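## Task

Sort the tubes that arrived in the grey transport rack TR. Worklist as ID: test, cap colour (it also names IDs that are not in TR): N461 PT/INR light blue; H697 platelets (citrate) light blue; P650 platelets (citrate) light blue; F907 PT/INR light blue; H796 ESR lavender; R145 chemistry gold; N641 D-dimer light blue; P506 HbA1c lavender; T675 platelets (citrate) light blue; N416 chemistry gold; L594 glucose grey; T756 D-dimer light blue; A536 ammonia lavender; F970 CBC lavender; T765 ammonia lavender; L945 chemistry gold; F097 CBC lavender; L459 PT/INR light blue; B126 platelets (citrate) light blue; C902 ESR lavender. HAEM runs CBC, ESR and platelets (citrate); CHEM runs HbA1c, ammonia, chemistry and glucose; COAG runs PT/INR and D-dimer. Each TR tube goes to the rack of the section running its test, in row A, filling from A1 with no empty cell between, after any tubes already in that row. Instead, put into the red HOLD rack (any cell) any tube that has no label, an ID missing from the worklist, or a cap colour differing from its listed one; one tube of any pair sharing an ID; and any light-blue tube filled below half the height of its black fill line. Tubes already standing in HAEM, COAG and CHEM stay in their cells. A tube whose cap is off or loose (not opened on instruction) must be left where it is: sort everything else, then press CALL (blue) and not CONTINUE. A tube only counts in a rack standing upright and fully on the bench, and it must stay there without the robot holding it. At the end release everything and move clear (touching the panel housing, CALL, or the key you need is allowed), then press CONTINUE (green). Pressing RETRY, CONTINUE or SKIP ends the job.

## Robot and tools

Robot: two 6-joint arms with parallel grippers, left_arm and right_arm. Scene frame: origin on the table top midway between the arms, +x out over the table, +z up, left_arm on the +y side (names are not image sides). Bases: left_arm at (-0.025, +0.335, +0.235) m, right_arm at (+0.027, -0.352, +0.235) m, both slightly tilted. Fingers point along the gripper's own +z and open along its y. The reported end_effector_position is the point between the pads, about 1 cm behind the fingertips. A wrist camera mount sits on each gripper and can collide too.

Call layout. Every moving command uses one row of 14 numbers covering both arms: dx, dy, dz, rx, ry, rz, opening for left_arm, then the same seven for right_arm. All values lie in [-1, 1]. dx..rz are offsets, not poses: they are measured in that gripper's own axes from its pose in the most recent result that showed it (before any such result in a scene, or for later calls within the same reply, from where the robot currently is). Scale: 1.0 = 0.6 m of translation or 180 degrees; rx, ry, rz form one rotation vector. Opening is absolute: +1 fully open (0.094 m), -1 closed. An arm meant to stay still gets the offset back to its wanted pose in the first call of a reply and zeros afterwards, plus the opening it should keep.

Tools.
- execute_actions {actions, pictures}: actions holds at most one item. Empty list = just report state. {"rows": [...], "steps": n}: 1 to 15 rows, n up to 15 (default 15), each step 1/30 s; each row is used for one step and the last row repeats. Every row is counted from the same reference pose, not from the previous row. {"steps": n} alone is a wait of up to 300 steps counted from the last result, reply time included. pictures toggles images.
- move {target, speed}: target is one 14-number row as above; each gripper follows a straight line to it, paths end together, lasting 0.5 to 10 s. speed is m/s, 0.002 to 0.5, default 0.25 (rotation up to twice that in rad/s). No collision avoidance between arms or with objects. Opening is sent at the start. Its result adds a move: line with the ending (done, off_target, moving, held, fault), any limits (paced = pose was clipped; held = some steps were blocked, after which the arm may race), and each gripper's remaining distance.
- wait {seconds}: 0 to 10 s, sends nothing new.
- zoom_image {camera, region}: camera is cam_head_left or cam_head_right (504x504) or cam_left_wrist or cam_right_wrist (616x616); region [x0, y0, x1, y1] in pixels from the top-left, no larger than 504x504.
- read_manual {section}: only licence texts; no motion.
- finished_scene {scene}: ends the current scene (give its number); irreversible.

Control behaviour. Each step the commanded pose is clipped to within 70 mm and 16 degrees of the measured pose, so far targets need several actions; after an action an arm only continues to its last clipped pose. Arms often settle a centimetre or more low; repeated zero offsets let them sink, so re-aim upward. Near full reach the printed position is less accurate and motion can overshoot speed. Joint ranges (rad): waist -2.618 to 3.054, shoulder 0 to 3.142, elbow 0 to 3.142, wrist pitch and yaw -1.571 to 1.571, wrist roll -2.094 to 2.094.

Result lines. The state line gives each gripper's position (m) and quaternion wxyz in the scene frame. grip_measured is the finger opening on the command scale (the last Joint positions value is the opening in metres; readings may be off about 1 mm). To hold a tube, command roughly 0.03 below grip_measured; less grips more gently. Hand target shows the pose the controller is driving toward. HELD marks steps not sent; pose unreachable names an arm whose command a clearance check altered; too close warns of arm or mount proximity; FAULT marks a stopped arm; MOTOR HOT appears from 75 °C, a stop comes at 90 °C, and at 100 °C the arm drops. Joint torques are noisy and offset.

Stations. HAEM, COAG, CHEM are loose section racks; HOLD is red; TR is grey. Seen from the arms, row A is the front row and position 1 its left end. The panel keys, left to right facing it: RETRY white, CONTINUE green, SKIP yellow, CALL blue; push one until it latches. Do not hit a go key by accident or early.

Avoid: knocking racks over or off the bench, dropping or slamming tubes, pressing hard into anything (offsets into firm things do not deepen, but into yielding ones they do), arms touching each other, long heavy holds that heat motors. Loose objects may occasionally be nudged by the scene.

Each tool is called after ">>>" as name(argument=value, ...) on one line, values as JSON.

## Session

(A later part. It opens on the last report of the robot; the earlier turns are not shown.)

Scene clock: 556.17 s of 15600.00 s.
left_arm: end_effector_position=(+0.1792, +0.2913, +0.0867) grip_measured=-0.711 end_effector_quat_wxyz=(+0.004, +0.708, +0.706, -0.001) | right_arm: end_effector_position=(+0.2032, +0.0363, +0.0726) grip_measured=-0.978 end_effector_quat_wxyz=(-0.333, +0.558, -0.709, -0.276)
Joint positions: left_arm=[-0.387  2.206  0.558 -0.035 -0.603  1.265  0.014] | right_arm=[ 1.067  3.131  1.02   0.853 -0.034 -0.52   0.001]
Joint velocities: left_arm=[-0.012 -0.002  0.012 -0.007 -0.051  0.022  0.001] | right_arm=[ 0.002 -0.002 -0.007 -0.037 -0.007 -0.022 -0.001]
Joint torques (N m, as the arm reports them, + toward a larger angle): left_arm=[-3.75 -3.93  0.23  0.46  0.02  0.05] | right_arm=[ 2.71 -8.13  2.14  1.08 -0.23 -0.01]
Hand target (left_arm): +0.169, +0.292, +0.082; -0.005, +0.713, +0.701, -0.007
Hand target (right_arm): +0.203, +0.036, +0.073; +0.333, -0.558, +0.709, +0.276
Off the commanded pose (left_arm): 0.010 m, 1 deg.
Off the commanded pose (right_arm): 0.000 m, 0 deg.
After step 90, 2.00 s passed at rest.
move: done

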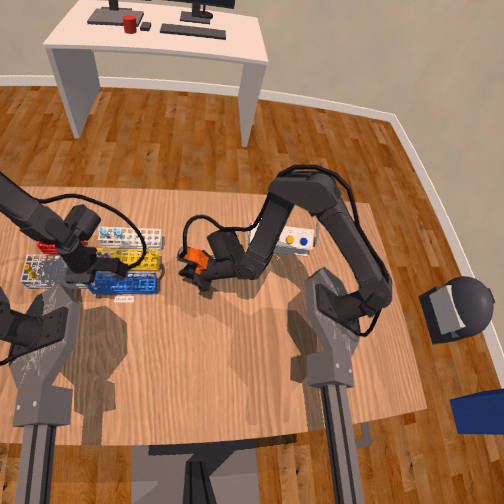

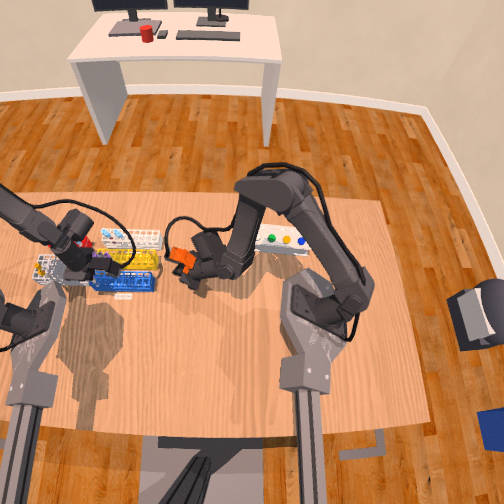

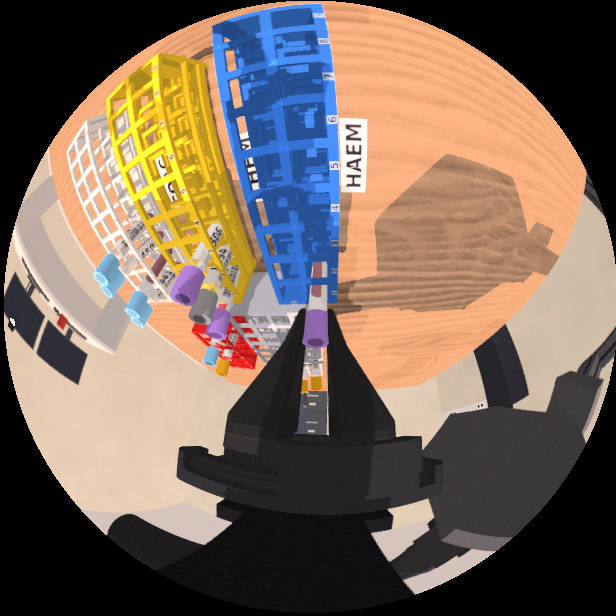

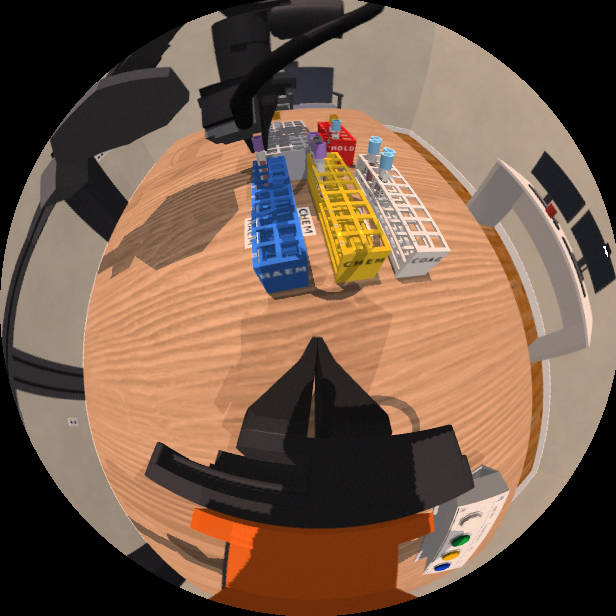

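>>> execute_actions(actions=[{"rows":[[0,0,0,0,0,0,-0.4,0,0,0,0,0,0,-1]],"steps":5}], pictures=false)

>>> move(target=[0,0.012,-0.09,-0.005,0,0,-0.4,0,0,0,0,0,0,-1], speed=0.12)

>>> move(target=[0.29,0.02,-0.01,0,0,-0.985,-0.4,0,0,0,0,0,0,-1], speed=0.5)

Scene clock: 560.93 s of 15600.00 s.
left_arm: end_effector_position=(+0.1796, +0.2912, +0.0867) grip_measured=-0.403 end_effector_quat_wxyz=(+0.005, +0.709, +0.706, -0.001) | right_arm: end_effector_position=(+0.2032, +0.0363, +0.0726) grip_measured=-0.978 end_effector_quat_wxyz=(-0.333, +0.558, -0.709, -0.276)
Joint positions: left_arm=[-0.387  2.206  0.558 -0.033 -0.603  1.266  0.028] | right_arm=[ 1.067  3.131  1.02   0.853 -0.034 -0.52   0.001]
Joint velocities: left_arm=[ 0.002  0.022 -0.017  0.051 -0.081  0.022  0.001] | right_arm=[-0.002  0.002 -0.007 -0.037  0.007 -0.022 -0.   ]
Joint torques (N m, as the arm reports them, + toward a larger angle): left_arm=[-4.25 -5.22  1.42  0.3  -0.02 -0.01] | right_arm=[ 2.71 -8.17  2.08  1.08 -0.22 -0.01]
Hand target (left_arm): +0.179, +0.291, +0.087; +0.004, +0.708, +0.706, -0.001
Hand target (right_arm): +0.203, +0.036, +0.073; +0.333, -0.558, +0.709, +0.276
Off the commanded pose (left_arm): 0.000 m, 0 deg.
Off the commanded pose (right_arm): 0.000 m, 0 deg.
Steps of this call (steps 1 to 90: nothing new was sent; then 1.60 s passed at rest; steps 91 to 95: all 5 steps of this action). Readings (end_effector_position):
91: left_arm (+0.1796, +0.2912, +0.0867) | right_arm (+0.2032, +0.0363, +0.0726)
92: left_arm (+0.1796, +0.2912, +0.0867) | right_arm (+0.2032, +0.0363, +0.0726)
94: left_arm (+0.1796, +0.2912, +0.0867) | right_arm (+0.2032, +0.0363, +0.0726)
95: the state above

Scene clock: 562.30 s of 15600.00 s.
left_arm: end_effector_position=(+0.1808, +0.2963, +0.1339) grip_measured=-0.402 end_effector_quat_wxyz=(-0.000, +0.710, +0.705, +0.007) | right_arm: end_effector_position=(+0.2032, +0.0363, +0.0726) grip_measured=-0.978 end_effector_quat_wxyz=(-0.333, +0.558, -0.709, -0.276)
Joint positions: left_arm=[-0.504  2.029  0.595 -0.333 -0.603  1.125  0.028] | right_arm=[ 1.067  3.131  1.02   0.853 -0.034 -0.52   0.001]
Joint velocities: left_arm=[-0.007 -0.007  0.002 -0.081 -0.007 -0.037 -0.   ] | right_arm=[-0.002 -0.017 -0.012  0.022 -0.051  0.066  0.   ]
Joint torques (N m, as the arm reports them, + toward a larger angle): left_arm=[-5.14 -6.03  3.81  0.09  0.12 -0.05] | right_arm=[ 2.77 -8.18  2.15  1.03 -0.22 -0.01]
Hand target (left_arm): +0.187, +0.291, +0.141; +0.012, +0.709, +0.706, +0.004
Hand target (right_arm): +0.203, +0.036, +0.073; +0.333, -0.558, +0.709, +0.276
Off the commanded pose (left_arm): 0.010 m, 1 deg.
Off the commanded pose (right_arm): 0.000 m, 0 deg.
move: done

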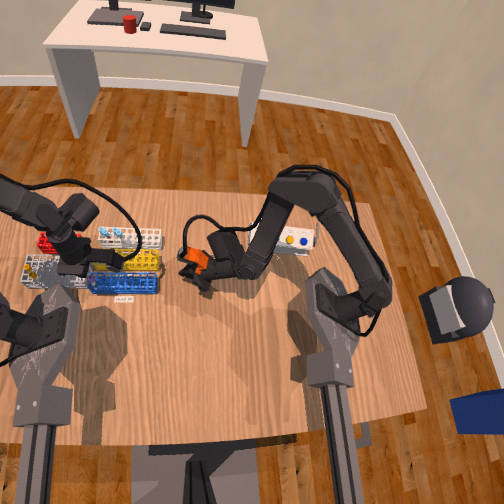

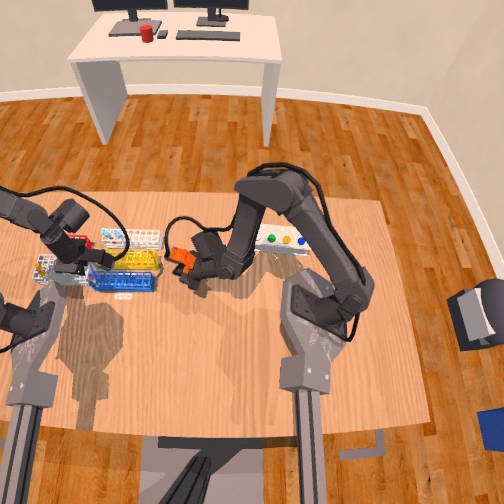

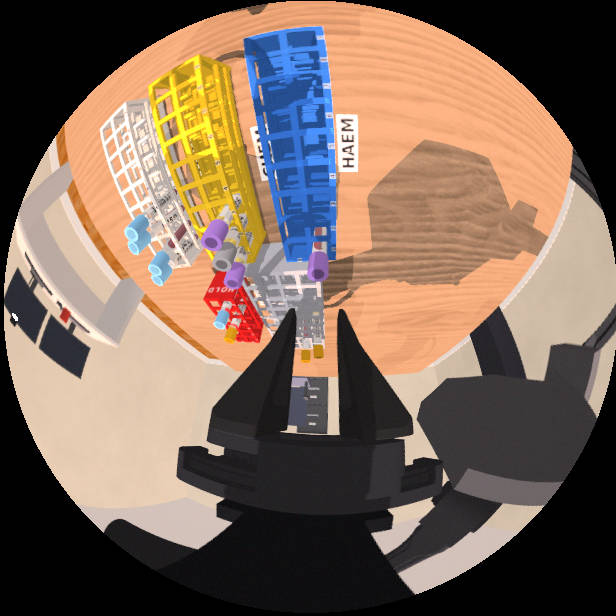

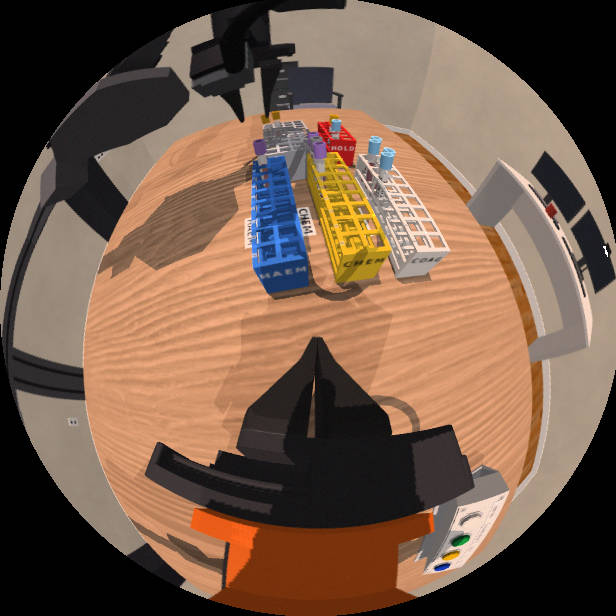

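Scene clock: 566.07 s of 15600.00 s.
left_arm: end_effector_position=(+0.1922, +0.4672, +0.1362) grip_measured=-0.402 end_effector_quat_wxyz=(+0.002, -0.679, +0.734, +0.008) | right_arm: end_effector_position=(+0.2032, +0.0363, +0.0726) grip_measured=-0.978 end_effector_quat_wxyz=(-0.333, +0.558, -0.709, -0.276)
Joint positions: left_arm=[ 0.143  1.52   0.588 -0.396 -0.59  -1.17   0.028] | right_arm=[ 1.067  3.131  1.02   0.853 -0.034 -0.52   0.001]
Joint velocities: left_arm=[-0.002 -0.012 -0.007  0.051  0.037 -0.066 -0.   ] | right_arm=[-0.022  0.002  0.002 -0.051 -0.007 -0.051 -0.   ]
Joint torques (N m, as the arm reports them, + toward a larger angle): left_arm=[-2.51 -5.94  4.06  0.01 -0.04 -0.04] | right_arm=[ 2.76 -8.14  2.19  1.04 -0.22 -0.01]
Hand target (left_arm): +0.197, +0.473, +0.141; -0.007, +0.688, -0.726, -0.005
Hand target (right_arm): +0.203, +0.036, +0.073; +0.333, -0.558, +0.709, +0.276
Off the commanded pose (left_arm): 0.007 m, 2 deg.
Off the commanded pose (right_arm): 0.000 m, 0 deg.
move: done

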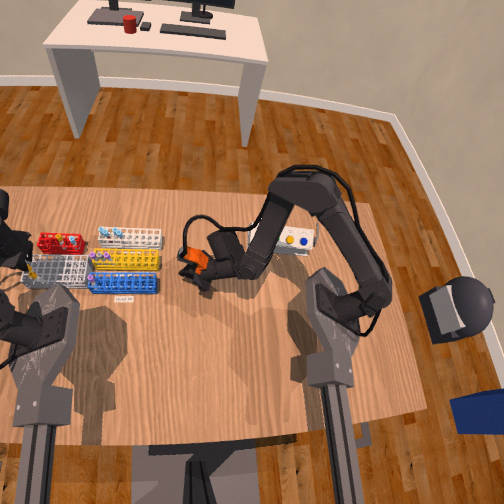

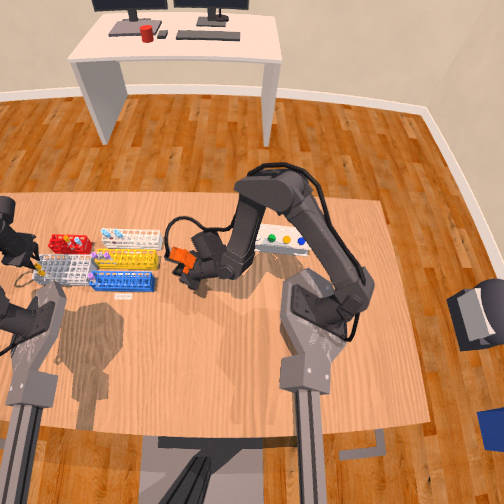

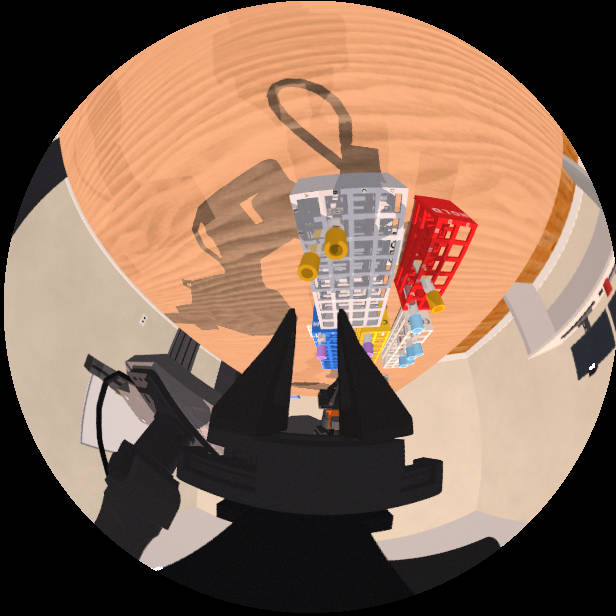

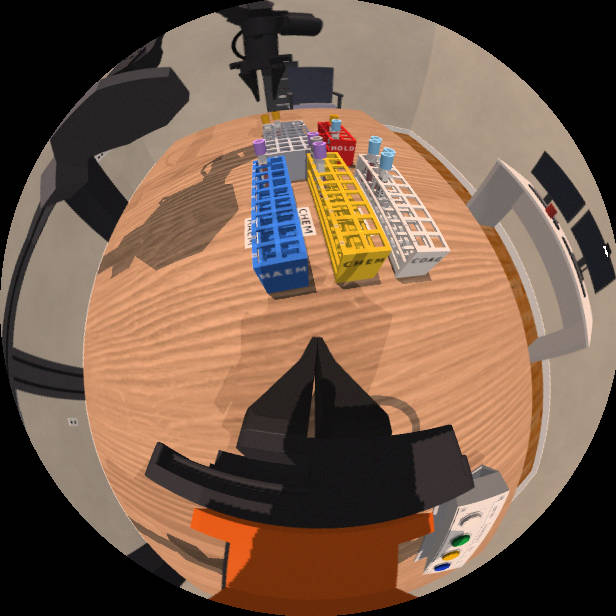

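>>> move(target=[0.010,0.022,0.101,-0.003,0.012,-0.02,-0.4,0,0,0,0,0,0,-1], speed=0.06)

Scene clock: 569.40 s of 15600.00 s.
left_arm: end_effector_position=(+0.1843, +0.4687, +0.0806) grip_measured=-0.402 end_effector_quat_wxyz=(-0.006, -0.706, +0.709, -0.003) | right_arm: end_effector_position=(+0.2032, +0.0363, +0.0726) grip_measured=-0.978 end_effector_quat_wxyz=(-0.333, +0.558, -0.709, -0.276)
Joint positions: left_arm=[ 0.309  1.696  0.518 -0.059 -0.518 -1.059  0.028] | right_arm=[ 1.067  3.131  1.02   0.853 -0.034 -0.52   0.001]
Joint velocities: left_arm=[ 0.007 -0.007 -0.002 -0.007  0.022 -0.007  0.   ] | right_arm=[ 0.012 -0.017 -0.022 -0.081  0.022  0.007  0.001]
Joint torques (N m, as the arm reports them, + toward a larger angle): left_arm=[-2.62 -3.84  0.3   0.4  -0.01  0.06] | right_arm=[ 2.67 -8.13  2.    1.05 -0.21 -0.02]
Hand target (left_arm): +0.177, +0.463, +0.076; +0.015, +0.702, -0.712, +0.001
Hand target (right_arm): +0.203, +0.036, +0.073; +0.333, -0.558, +0.709, +0.276
Off the commanded pose (left_arm): 0.010 m, 1 deg.
Off the commanded pose (right_arm): 0.000 m, 0 deg.
move: done

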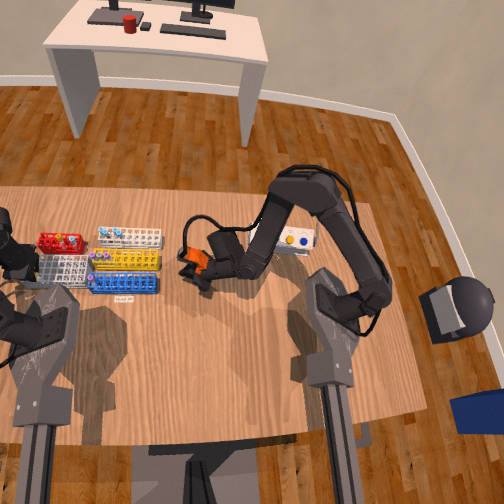

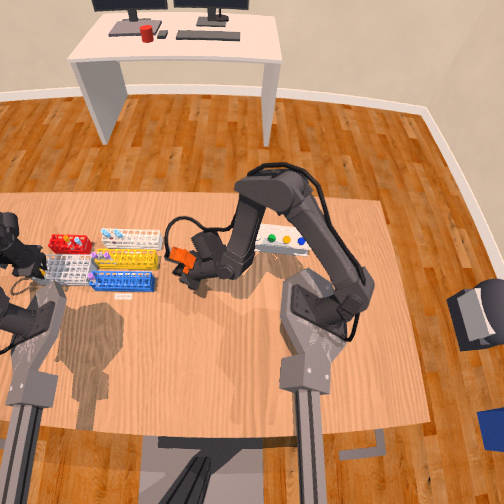

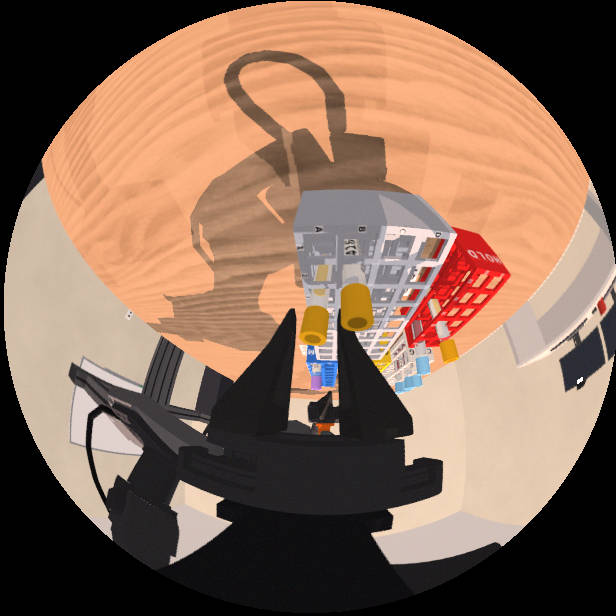

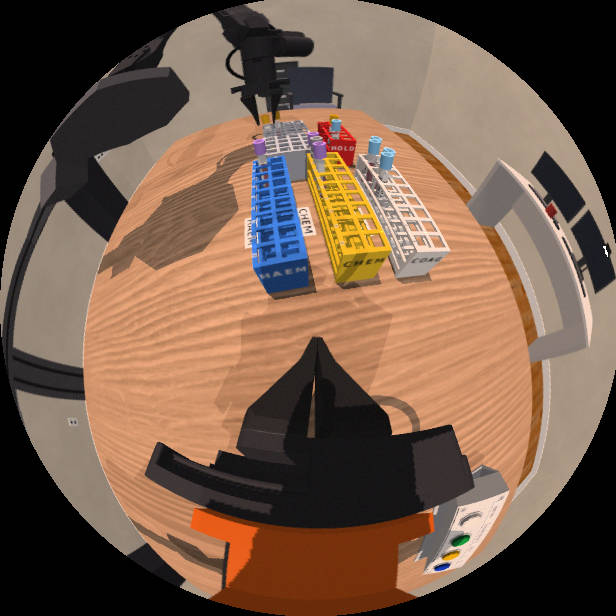

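>>> execute_actions(actions=[{"rows":[[-0.008,-0.004,0,0.004,-0.009,0,-0.5,0,0,0,0,0,0,-1]],"steps":10}], pictures=false)

>>> execute_actions(actions=[{"rows":[[0,0,0,0,0,0,-0.73,0,0,0,0,0,0,-1]],"steps":8}], pictures=false)

>>> move(target=[-0.004,-0.012,-0.18,0.005,0,0,-0.73,0,0,0,0,0,0,-1], speed=0.1)

>>> move(target=[0.18,-0.11,-0.005,0,0,0.4,-0.73,0,0,0,0,0,0,-1], speed=0.4)

>>> zoom_image(camera="cam_right_wrist", region=[260,40,360,140])

Scene clock: 577.67 s of 15600.00 s.
left_arm: end_effector_position=(+0.1876, +0.4704, +0.0806) grip_measured=-0.498 end_effector_quat_wxyz=(+0.001, -0.706, +0.708, -0.005) | right_arm: end_effector_position=(+0.2032, +0.0363, +0.0726) grip_measured=-0.978 end_effector_quat_wxyz=(-0.333, +0.558, -0.709, -0.276)
Joint positions: left_arm=[ 0.309  1.696  0.518 -0.043 -0.517 -1.052  0.024] | right_arm=[ 1.067  3.131  1.02   0.853 -0.034 -0.52   0.001]
Joint velocities: left_arm=[-0.012 -0.027 -0.007 -0.007 -0.007 -0.051 -0.   ] | right_arm=[ 0.017  0.012  0.007 -0.081 -0.051  0.11   0.   ]
Joint torques (N m, as the arm reports them, + toward a larger angle): left_arm=[-3.05 -5.49  0.94  0.47 -0.17  0.07] | right_arm=[ 2.75 -8.14  2.    1.06 -0.21 -0.01]
Hand target (left_arm): +0.187, +0.473, +0.081; -0.009, +0.706, -0.709, -0.002
Hand target (right_arm): +0.203, +0.036, +0.073; +0.333, -0.558, +0.709, +0.276
Off the commanded pose (left_arm): 0.003 m, 1 deg.
Off the commanded pose (right_arm): 0.000 m, 0 deg.
Steps of this call (steps 1 to 90: nothing new was sent; then 4.93 s passed at rest; steps 91 to 100: all 10 steps of this action). Readings (end_effector_position):
91: left_arm (+0.1850, +0.4690, +0.0806) | right_arm (+0.2032, +0.0363, +0.0726)
92: left_arm (+0.1855, +0.4692, +0.0806) | right_arm (+0.2032, +0.0363, +0.0726)
94: left_arm (+0.1865, +0.4698, +0.0806) | right_arm (+0.2032, +0.0363, +0.0726)
98: left_arm (+0.1874, +0.4703, +0.0806) | right_arm (+0.2032, +0.0363, +0.0726)
100: the state above

Scene clock: 577.93 s of 15600.00 s.
left_arm: end_effector_position=(+0.1876, +0.4704, +0.0806) grip_measured=-0.710 end_effector_quat_wxyz=(+0.001, -0.706, +0.708, -0.005) | right_arm: end_effector_position=(+0.2032, +0.0363, +0.0726) grip_measured=-0.978 end_effector_quat_wxyz=(-0.333, +0.558, -0.709, -0.276)
Joint positions: left_arm=[ 0.309  1.696  0.518 -0.043 -0.517 -1.052  0.014] | right_arm=[ 1.067  3.131  1.02   0.853 -0.034 -0.52   0.001]
Joint velocities: left_arm=[ 0.002  0.007  0.007 -0.007  0.037 -0.007 -0.001] | right_arm=[-0.017 -0.017 -0.012 -0.081  0.081  0.007  0.   ]
Joint torques (N m, as the arm reports them, + toward a larger angle): left_arm=[-3.11 -5.09  1.52  0.28 -0.03 -0.03] | right_arm=[ 2.75 -8.06  2.08  1.06 -0.19 -0.01]
Hand target (left_arm): +0.188, +0.470, +0.081; -0.001, +0.706, -0.708, +0.005
Hand target (right_arm): +0.203, +0.036, +0.073; +0.333, -0.558, +0.709, +0.276
Off the commanded pose (left_arm): 0.000 m, 0 deg.
Off the commanded pose (right_arm): 0.000 m, 0 deg.
Steps of this call (steps 1 to 8: all 8 steps of this action). Readings (end_effector_position):
1: left_arm (+0.1876, +0.4704, +0.0806) | right_arm (+0.2032, +0.0363, +0.0726)
2: left_arm (+0.1876, +0.4704, +0.0806) | right_arm (+0.2032, +0.0363, +0.0726)
4: left_arm (+0.1876, +0.4704, +0.0806) | right_arm (+0.2032, +0.0363, +0.0726)
8: the state above

Scene clock: 579.90 s of 15600.00 s.
left_arm: end_effector_position=(+0.1899, +0.4678, +0.1804) grip_measured=-0.710 end_effector_quat_wxyz=(-0.009, -0.706, +0.708, -0.014) | right_arm: end_effector_position=(+0.2032, +0.0363, +0.0726) grip_measured=-0.978 end_effector_quat_wxyz=(-0.333, +0.558, -0.709, -0.276)
Joint positions: left_arm=[ 0.066  1.372  0.659 -0.663 -0.559 -1.331  0.014] | right_arm=[ 1.067  3.131  1.02   0.853 -0.034 -0.52   0.001]
Joint velocities: left_arm=[ 0.002 -0.007 -0.012  0.081  0.007 -0.066 -0.001] | right_arm=[ 0.002 -0.012 -0.007  0.081  0.037 -0.037 -0.001]
Joint torques (N m, as the arm reports them, + toward a larger angle): left_arm=[-3.68 -5.41  5.09  0.06 -0.2  -0.03] | right_arm=[ 2.7  -8.08  2.12  1.06 -0.22 -0.04]
Hand target (left_arm): +0.195, +0.474, +0.189; -0.007, +0.706, -0.708, +0.013
Hand target (right_arm): +0.203, +0.036, +0.073; +0.333, -0.558, +0.709, +0.276
Off the commanded pose (left_arm): 0.011 m, 2 deg.
Off the commanded pose (right_arm): 0.000 m, 0 deg.
move: off_target (left_arm)

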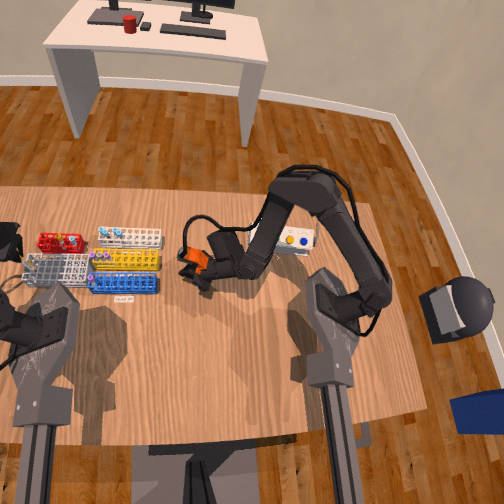

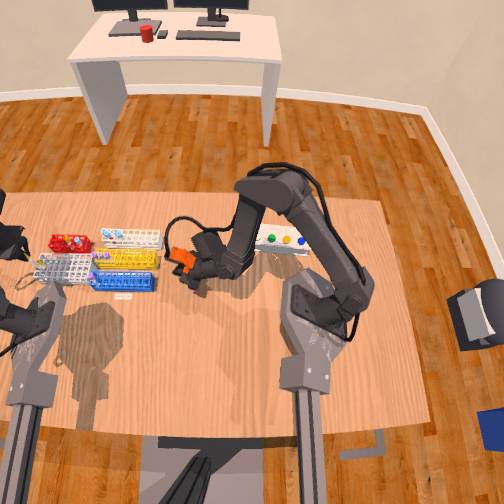

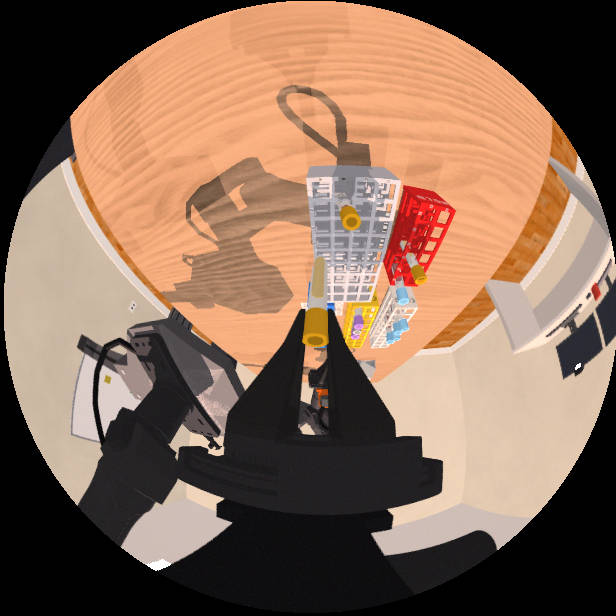

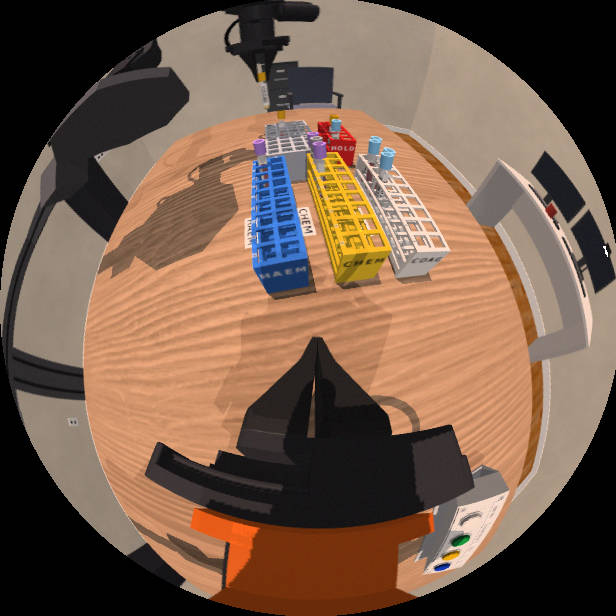

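Scene clock: 582.07 s of 15600.00 s.
left_arm: end_effector_position=(+0.2503, +0.3586, +0.1854) grip_measured=-0.710 end_effector_quat_wxyz=(+0.000, -0.169, +0.985, -0.025) | right_arm: end_effector_position=(+0.2032, +0.0363, +0.0726) grip_measured=-0.978 end_effector_quat_wxyz=(-0.333, +0.558, -0.709, -0.276)
Joint positions: left_arm=[-0.313  1.809  0.856 -0.664 -0.569 -0.552  0.014] | right_arm=[ 1.067  3.131  1.02   0.853 -0.034 -0.52   0.001]
Joint velocities: left_arm=[-0.007 -0.012  0.002 -0.066  0.007 -0.007 -0.   ] | right_arm=[-0.007 -0.007 -0.007  0.007  0.037 -0.037 -0.   ]
Joint torques (N m, as the arm reports them, + toward a larger angle): left_arm=[-5.59 -3.85  5.15  0.13 -0.15  0.02] | right_arm=[ 2.75 -8.04  2.04  1.05 -0.21 -0.01]
Hand target (left_arm): +0.254, +0.356, +0.188; +0.003, -0.155, +0.988, -0.019
Hand target (right_arm): +0.203, +0.036, +0.073; +0.333, -0.558, +0.709, +0.276
Off the commanded pose (left_arm): 0.006 m, 2 deg.
Off the commanded pose (right_arm): 0.000 m, 0 deg.
move: done

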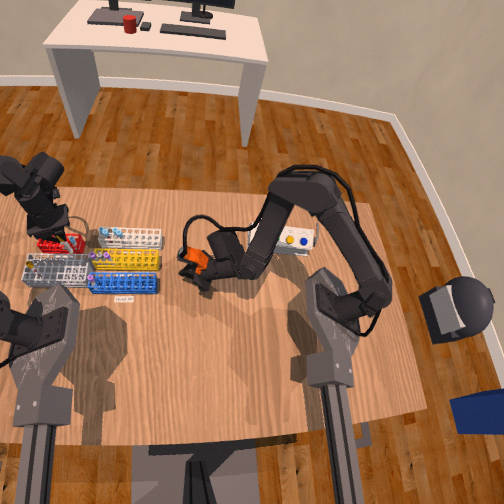

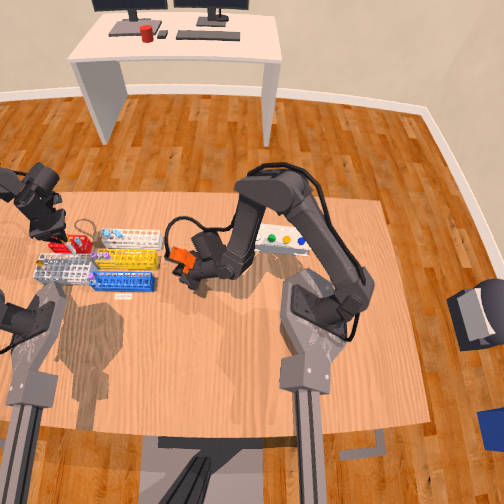

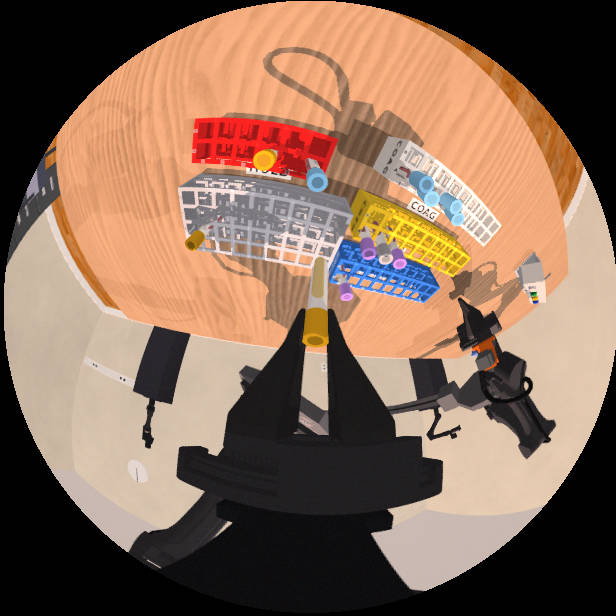

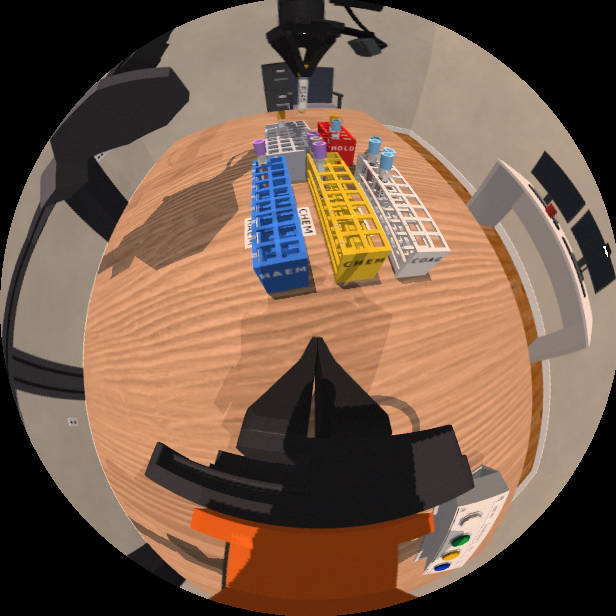

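Region (260, 40, 360, 140) of cam_right_wrist's 616x616 image, scaled by 5.040, with more detail than that image has.

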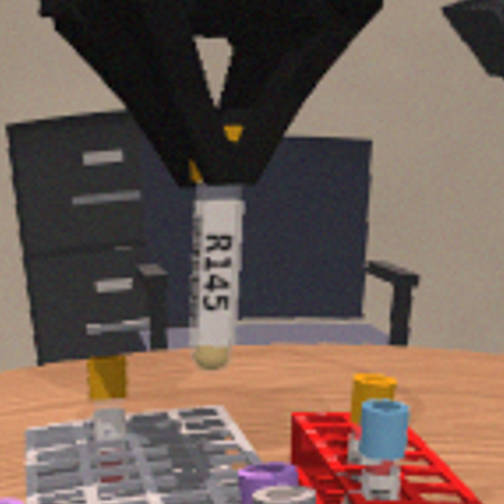

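>>> move(target=[0.062,-0.226,0.012,0,0,0.617,-0.73,0,0,0,0,0,0,-1], speed=0.5)

Scene clock: 586.80 s of 15600.00 s.
left_arm: end_effector_position=(+0.2593, +0.2249, +0.1843) grip_measured=-0.710 end_effector_quat_wxyz=(+0.023, +0.707, +0.707, -0.006) | right_arm: end_effector_position=(+0.2032, +0.0363, +0.0726) grip_measured=-0.978 end_effector_quat_wxyz=(-0.333, +0.558, -0.709, -0.276)
Joint positions: left_arm=[-0.652  2.222  1.074 -0.664 -0.534  0.972  0.014] | right_arm=[ 1.067  3.131  1.02   0.853 -0.034 -0.52   0.001]
Joint velocities: left_arm=[-0.002  0.012  0.007 -0.037 -0.022 -0.022  0.   ] | right_arm=[-0.002  0.017 -0.002  0.037  0.051 -0.037 -0.001]
Joint torques (N m, as the arm reports them, + toward a larger angle): left_arm=[-6.36 -5.38  5.38  0.17  0.19  0.05] | right_arm=[ 2.76 -8.05  2.07  1.09 -0.21 -0.02]
Hand target (left_arm): +0.257, +0.216, +0.186; +0.023, +0.717, +0.697, -0.015
Hand target (right_arm): +0.203, +0.036, +0.073; +0.333, -0.558, +0.709, +0.276
Off the commanded pose (left_arm): 0.007 m, 2 deg.
Off the commanded pose (right_arm): 0.000 m, 0 deg.
move: done

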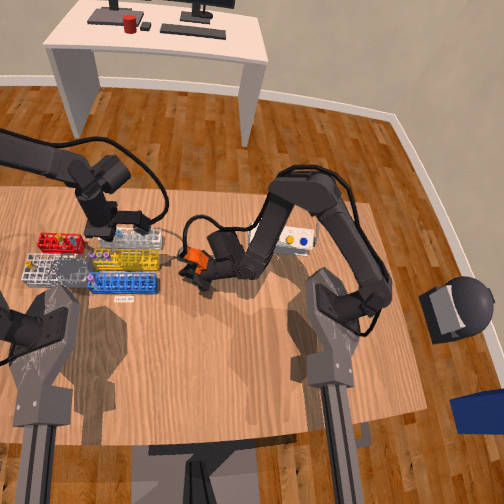

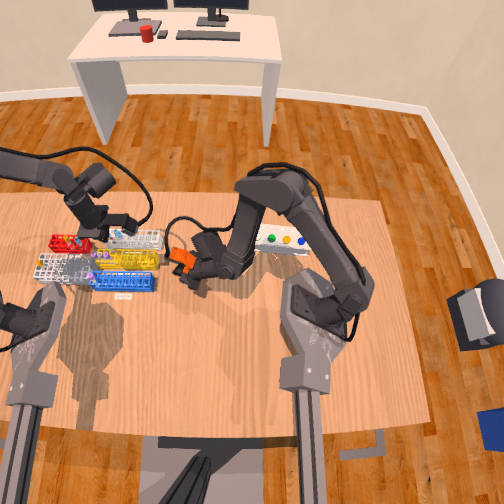

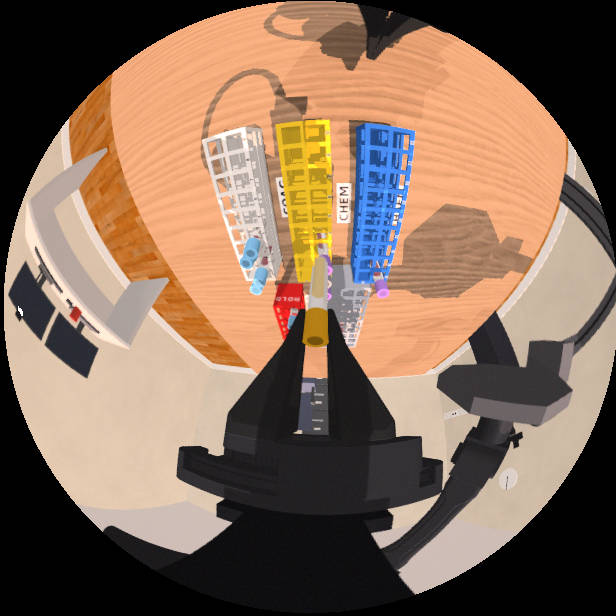

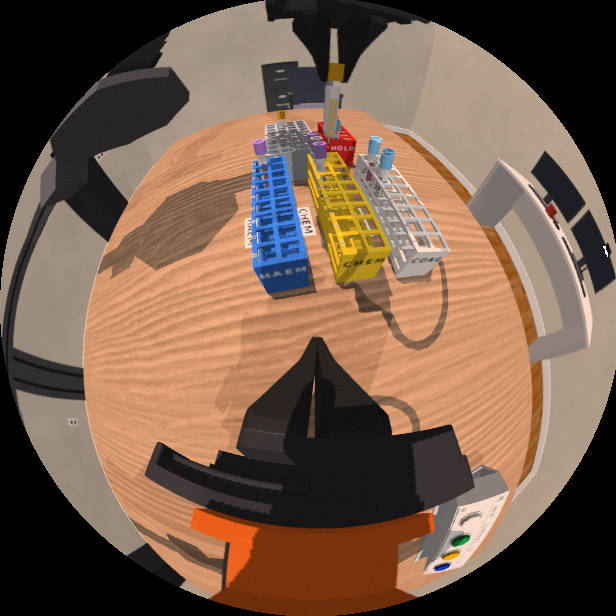

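>>> move(target=[0.006,-0.012,0.095,0.007,0.015,0.004,-0.73,0,0,0,0,0,0,-1], speed=0.08)

>>> zoom_image(camera="cam_left_wrist", region=[240,200,390,350])

Scene clock: 590.77 s of 15600.00 s.
left_arm: end_effector_position=(+0.2585, +0.2263, +0.1336) grip_measured=-0.710 end_effector_quat_wxyz=(+0.005, +0.707, +0.707, +0.004) | right_arm: end_effector_position=(+0.2032, +0.0363, +0.0726) grip_measured=-0.978 end_effector_quat_wxyz=(-0.333, +0.558, -0.709, -0.276)
Joint positions: left_arm=[-0.577  2.349  1.041 -0.494 -0.579  1.039  0.014] | right_arm=[ 1.067  3.131  1.02   0.853 -0.034 -0.52   0.001]
Joint velocities: left_arm=[ 0.012 -0.017 -0.012 -0.007 -0.022  0.022  0.001] | right_arm=[ 0.002 -0.017  0.002  0.007 -0.037  0.007 -0.001]
Joint torques (N m, as the arm reports them, + toward a larger angle): left_arm=[-5.16 -6.09  2.34  0.43 -0.05  0.06] | right_arm=[ 2.64 -8.03  2.12  1.04 -0.2   0.  ]
Hand target (left_arm): +0.253, +0.227, +0.127; -0.002, +0.711, +0.703, +0.003
Hand target (right_arm): +0.203, +0.036, +0.073; +0.333, -0.558, +0.709, +0.276
Off the commanded pose (left_arm): 0.008 m, 1 deg.
Off the commanded pose (right_arm): 0.000 m, 0 deg.
move: done

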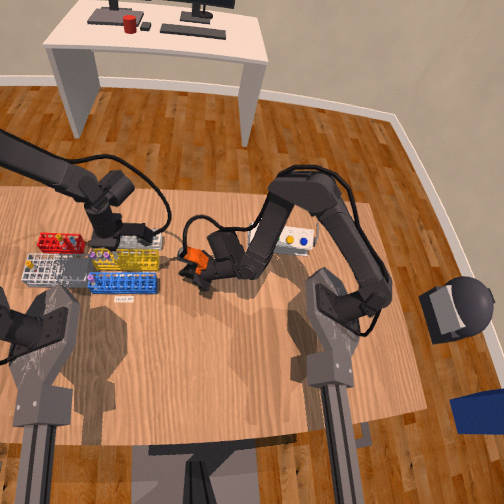

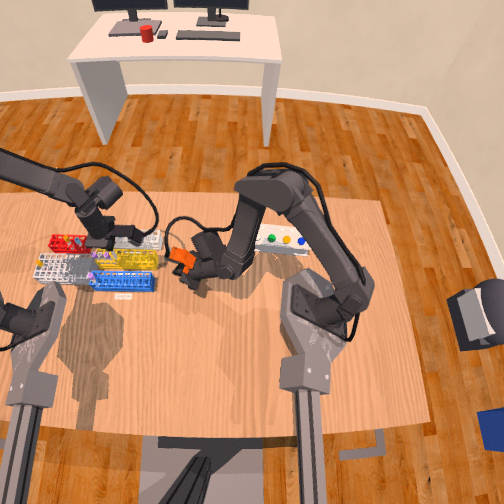

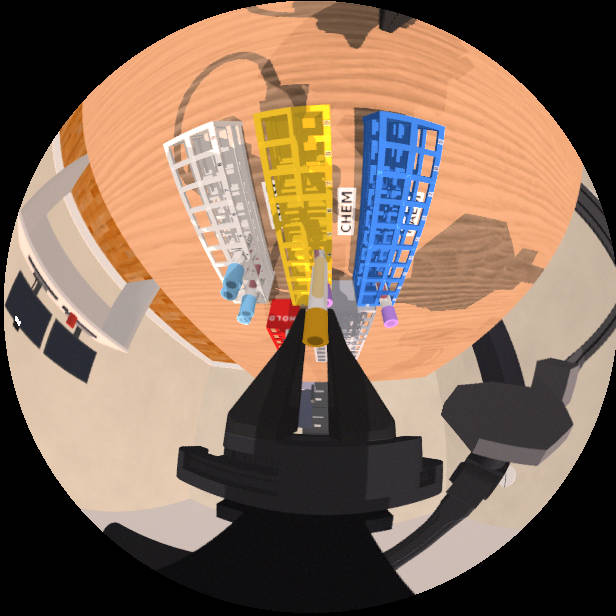

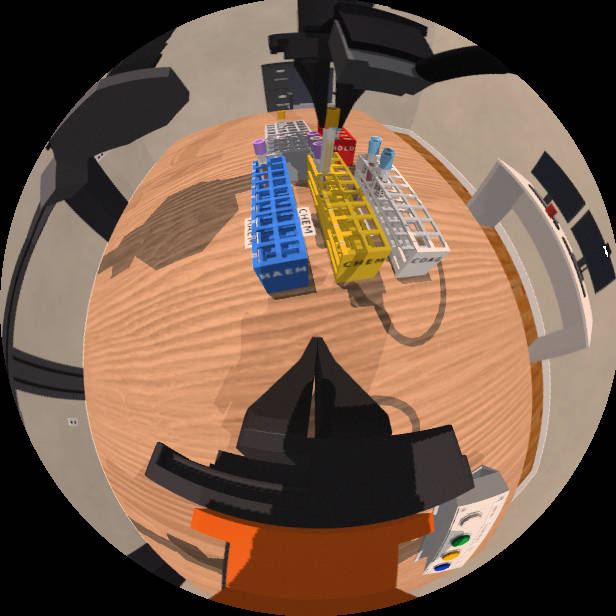

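Region (240, 200, 390, 350) of cam_left_wrist's 616x616 image, scaled by 3.360, with more detail than that image has.

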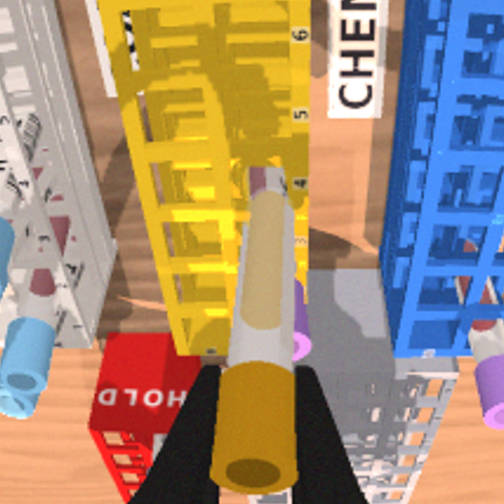

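>>> move(target=[-0.002,-0.014,0.089,0.005,0.002,0.004,-0.73,0,0,0,0,0,0,-1], speed=0.05)

Scene clock: 594.33 s of 15600.00 s.
left_arm: end_effector_position=(+0.2588, +0.2252, +0.0878) grip_measured=-0.710 end_effector_quat_wxyz=(+0.005, +0.706, +0.708, +0.004) | right_arm: end_effector_position=(+0.2032, +0.0363, +0.0726) grip_measured=-0.978 end_effector_quat_wxyz=(-0.333, +0.558, -0.709, -0.276)
Joint positions: left_arm=[-0.497  2.465  1.018 -0.305 -0.596  1.131  0.014] | right_arm=[ 1.067  3.131  1.02   0.853 -0.034 -0.52   0.001]
Joint velocities: left_arm=[-0.007  0.002 -0.017 -0.007 -0.051  0.007  0.   ] | right_arm=[-0.012 -0.002  0.002 -0.022  0.037 -0.022 -0.002]
Joint torques (N m, as the arm reports them, + toward a larger angle): left_arm=[-5.14 -6.1   1.39  0.49 -0.01  0.03] | right_arm=[ 2.74 -8.    2.11  1.06 -0.21  0.  ]
Hand target (left_arm): +0.250, +0.225, +0.080; -0.003, +0.712, +0.702, +0.001
Hand target (right_arm): +0.203, +0.036, +0.073; +0.333, -0.558, +0.709, +0.276
Off the commanded pose (left_arm): 0.011 m, 1 deg.
Off the commanded pose (right_arm): 0.000 m, 0 deg.
move: off_target (left_arm)

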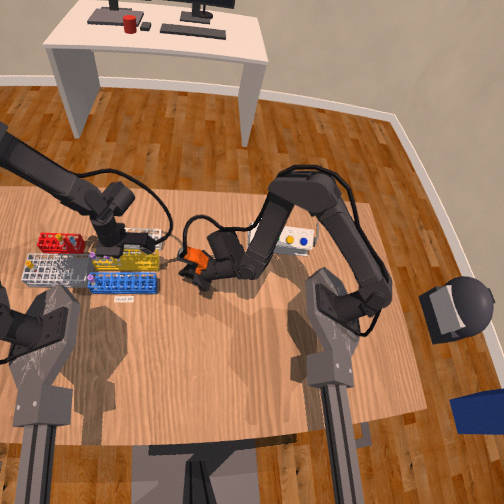

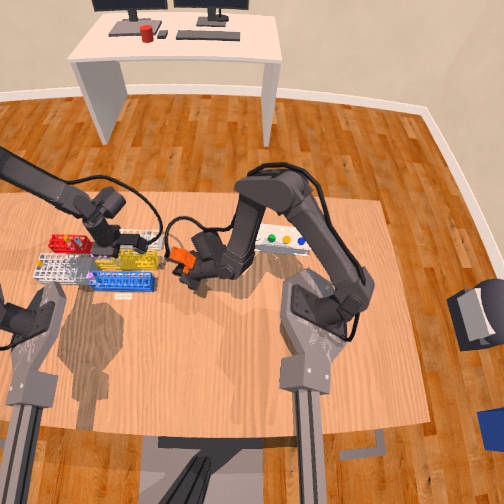

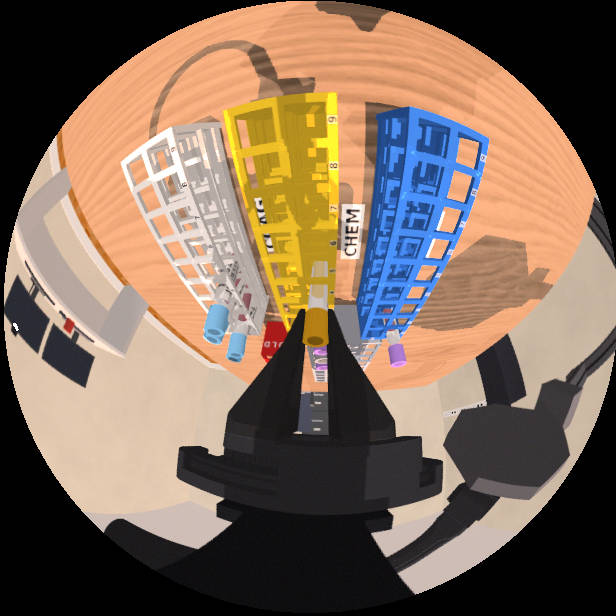

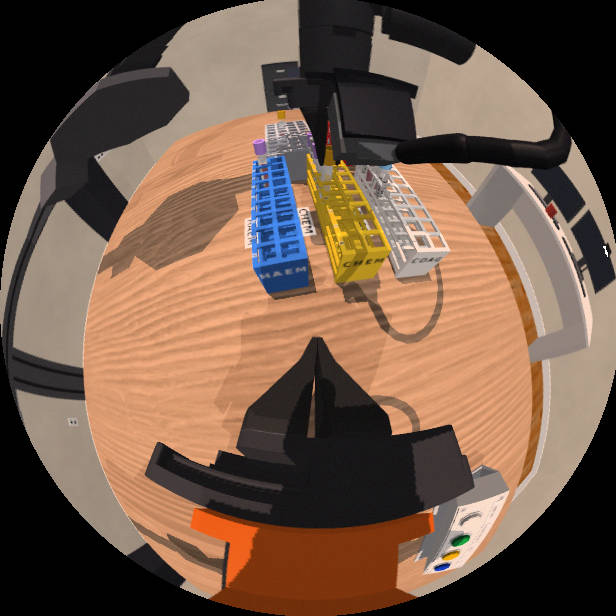

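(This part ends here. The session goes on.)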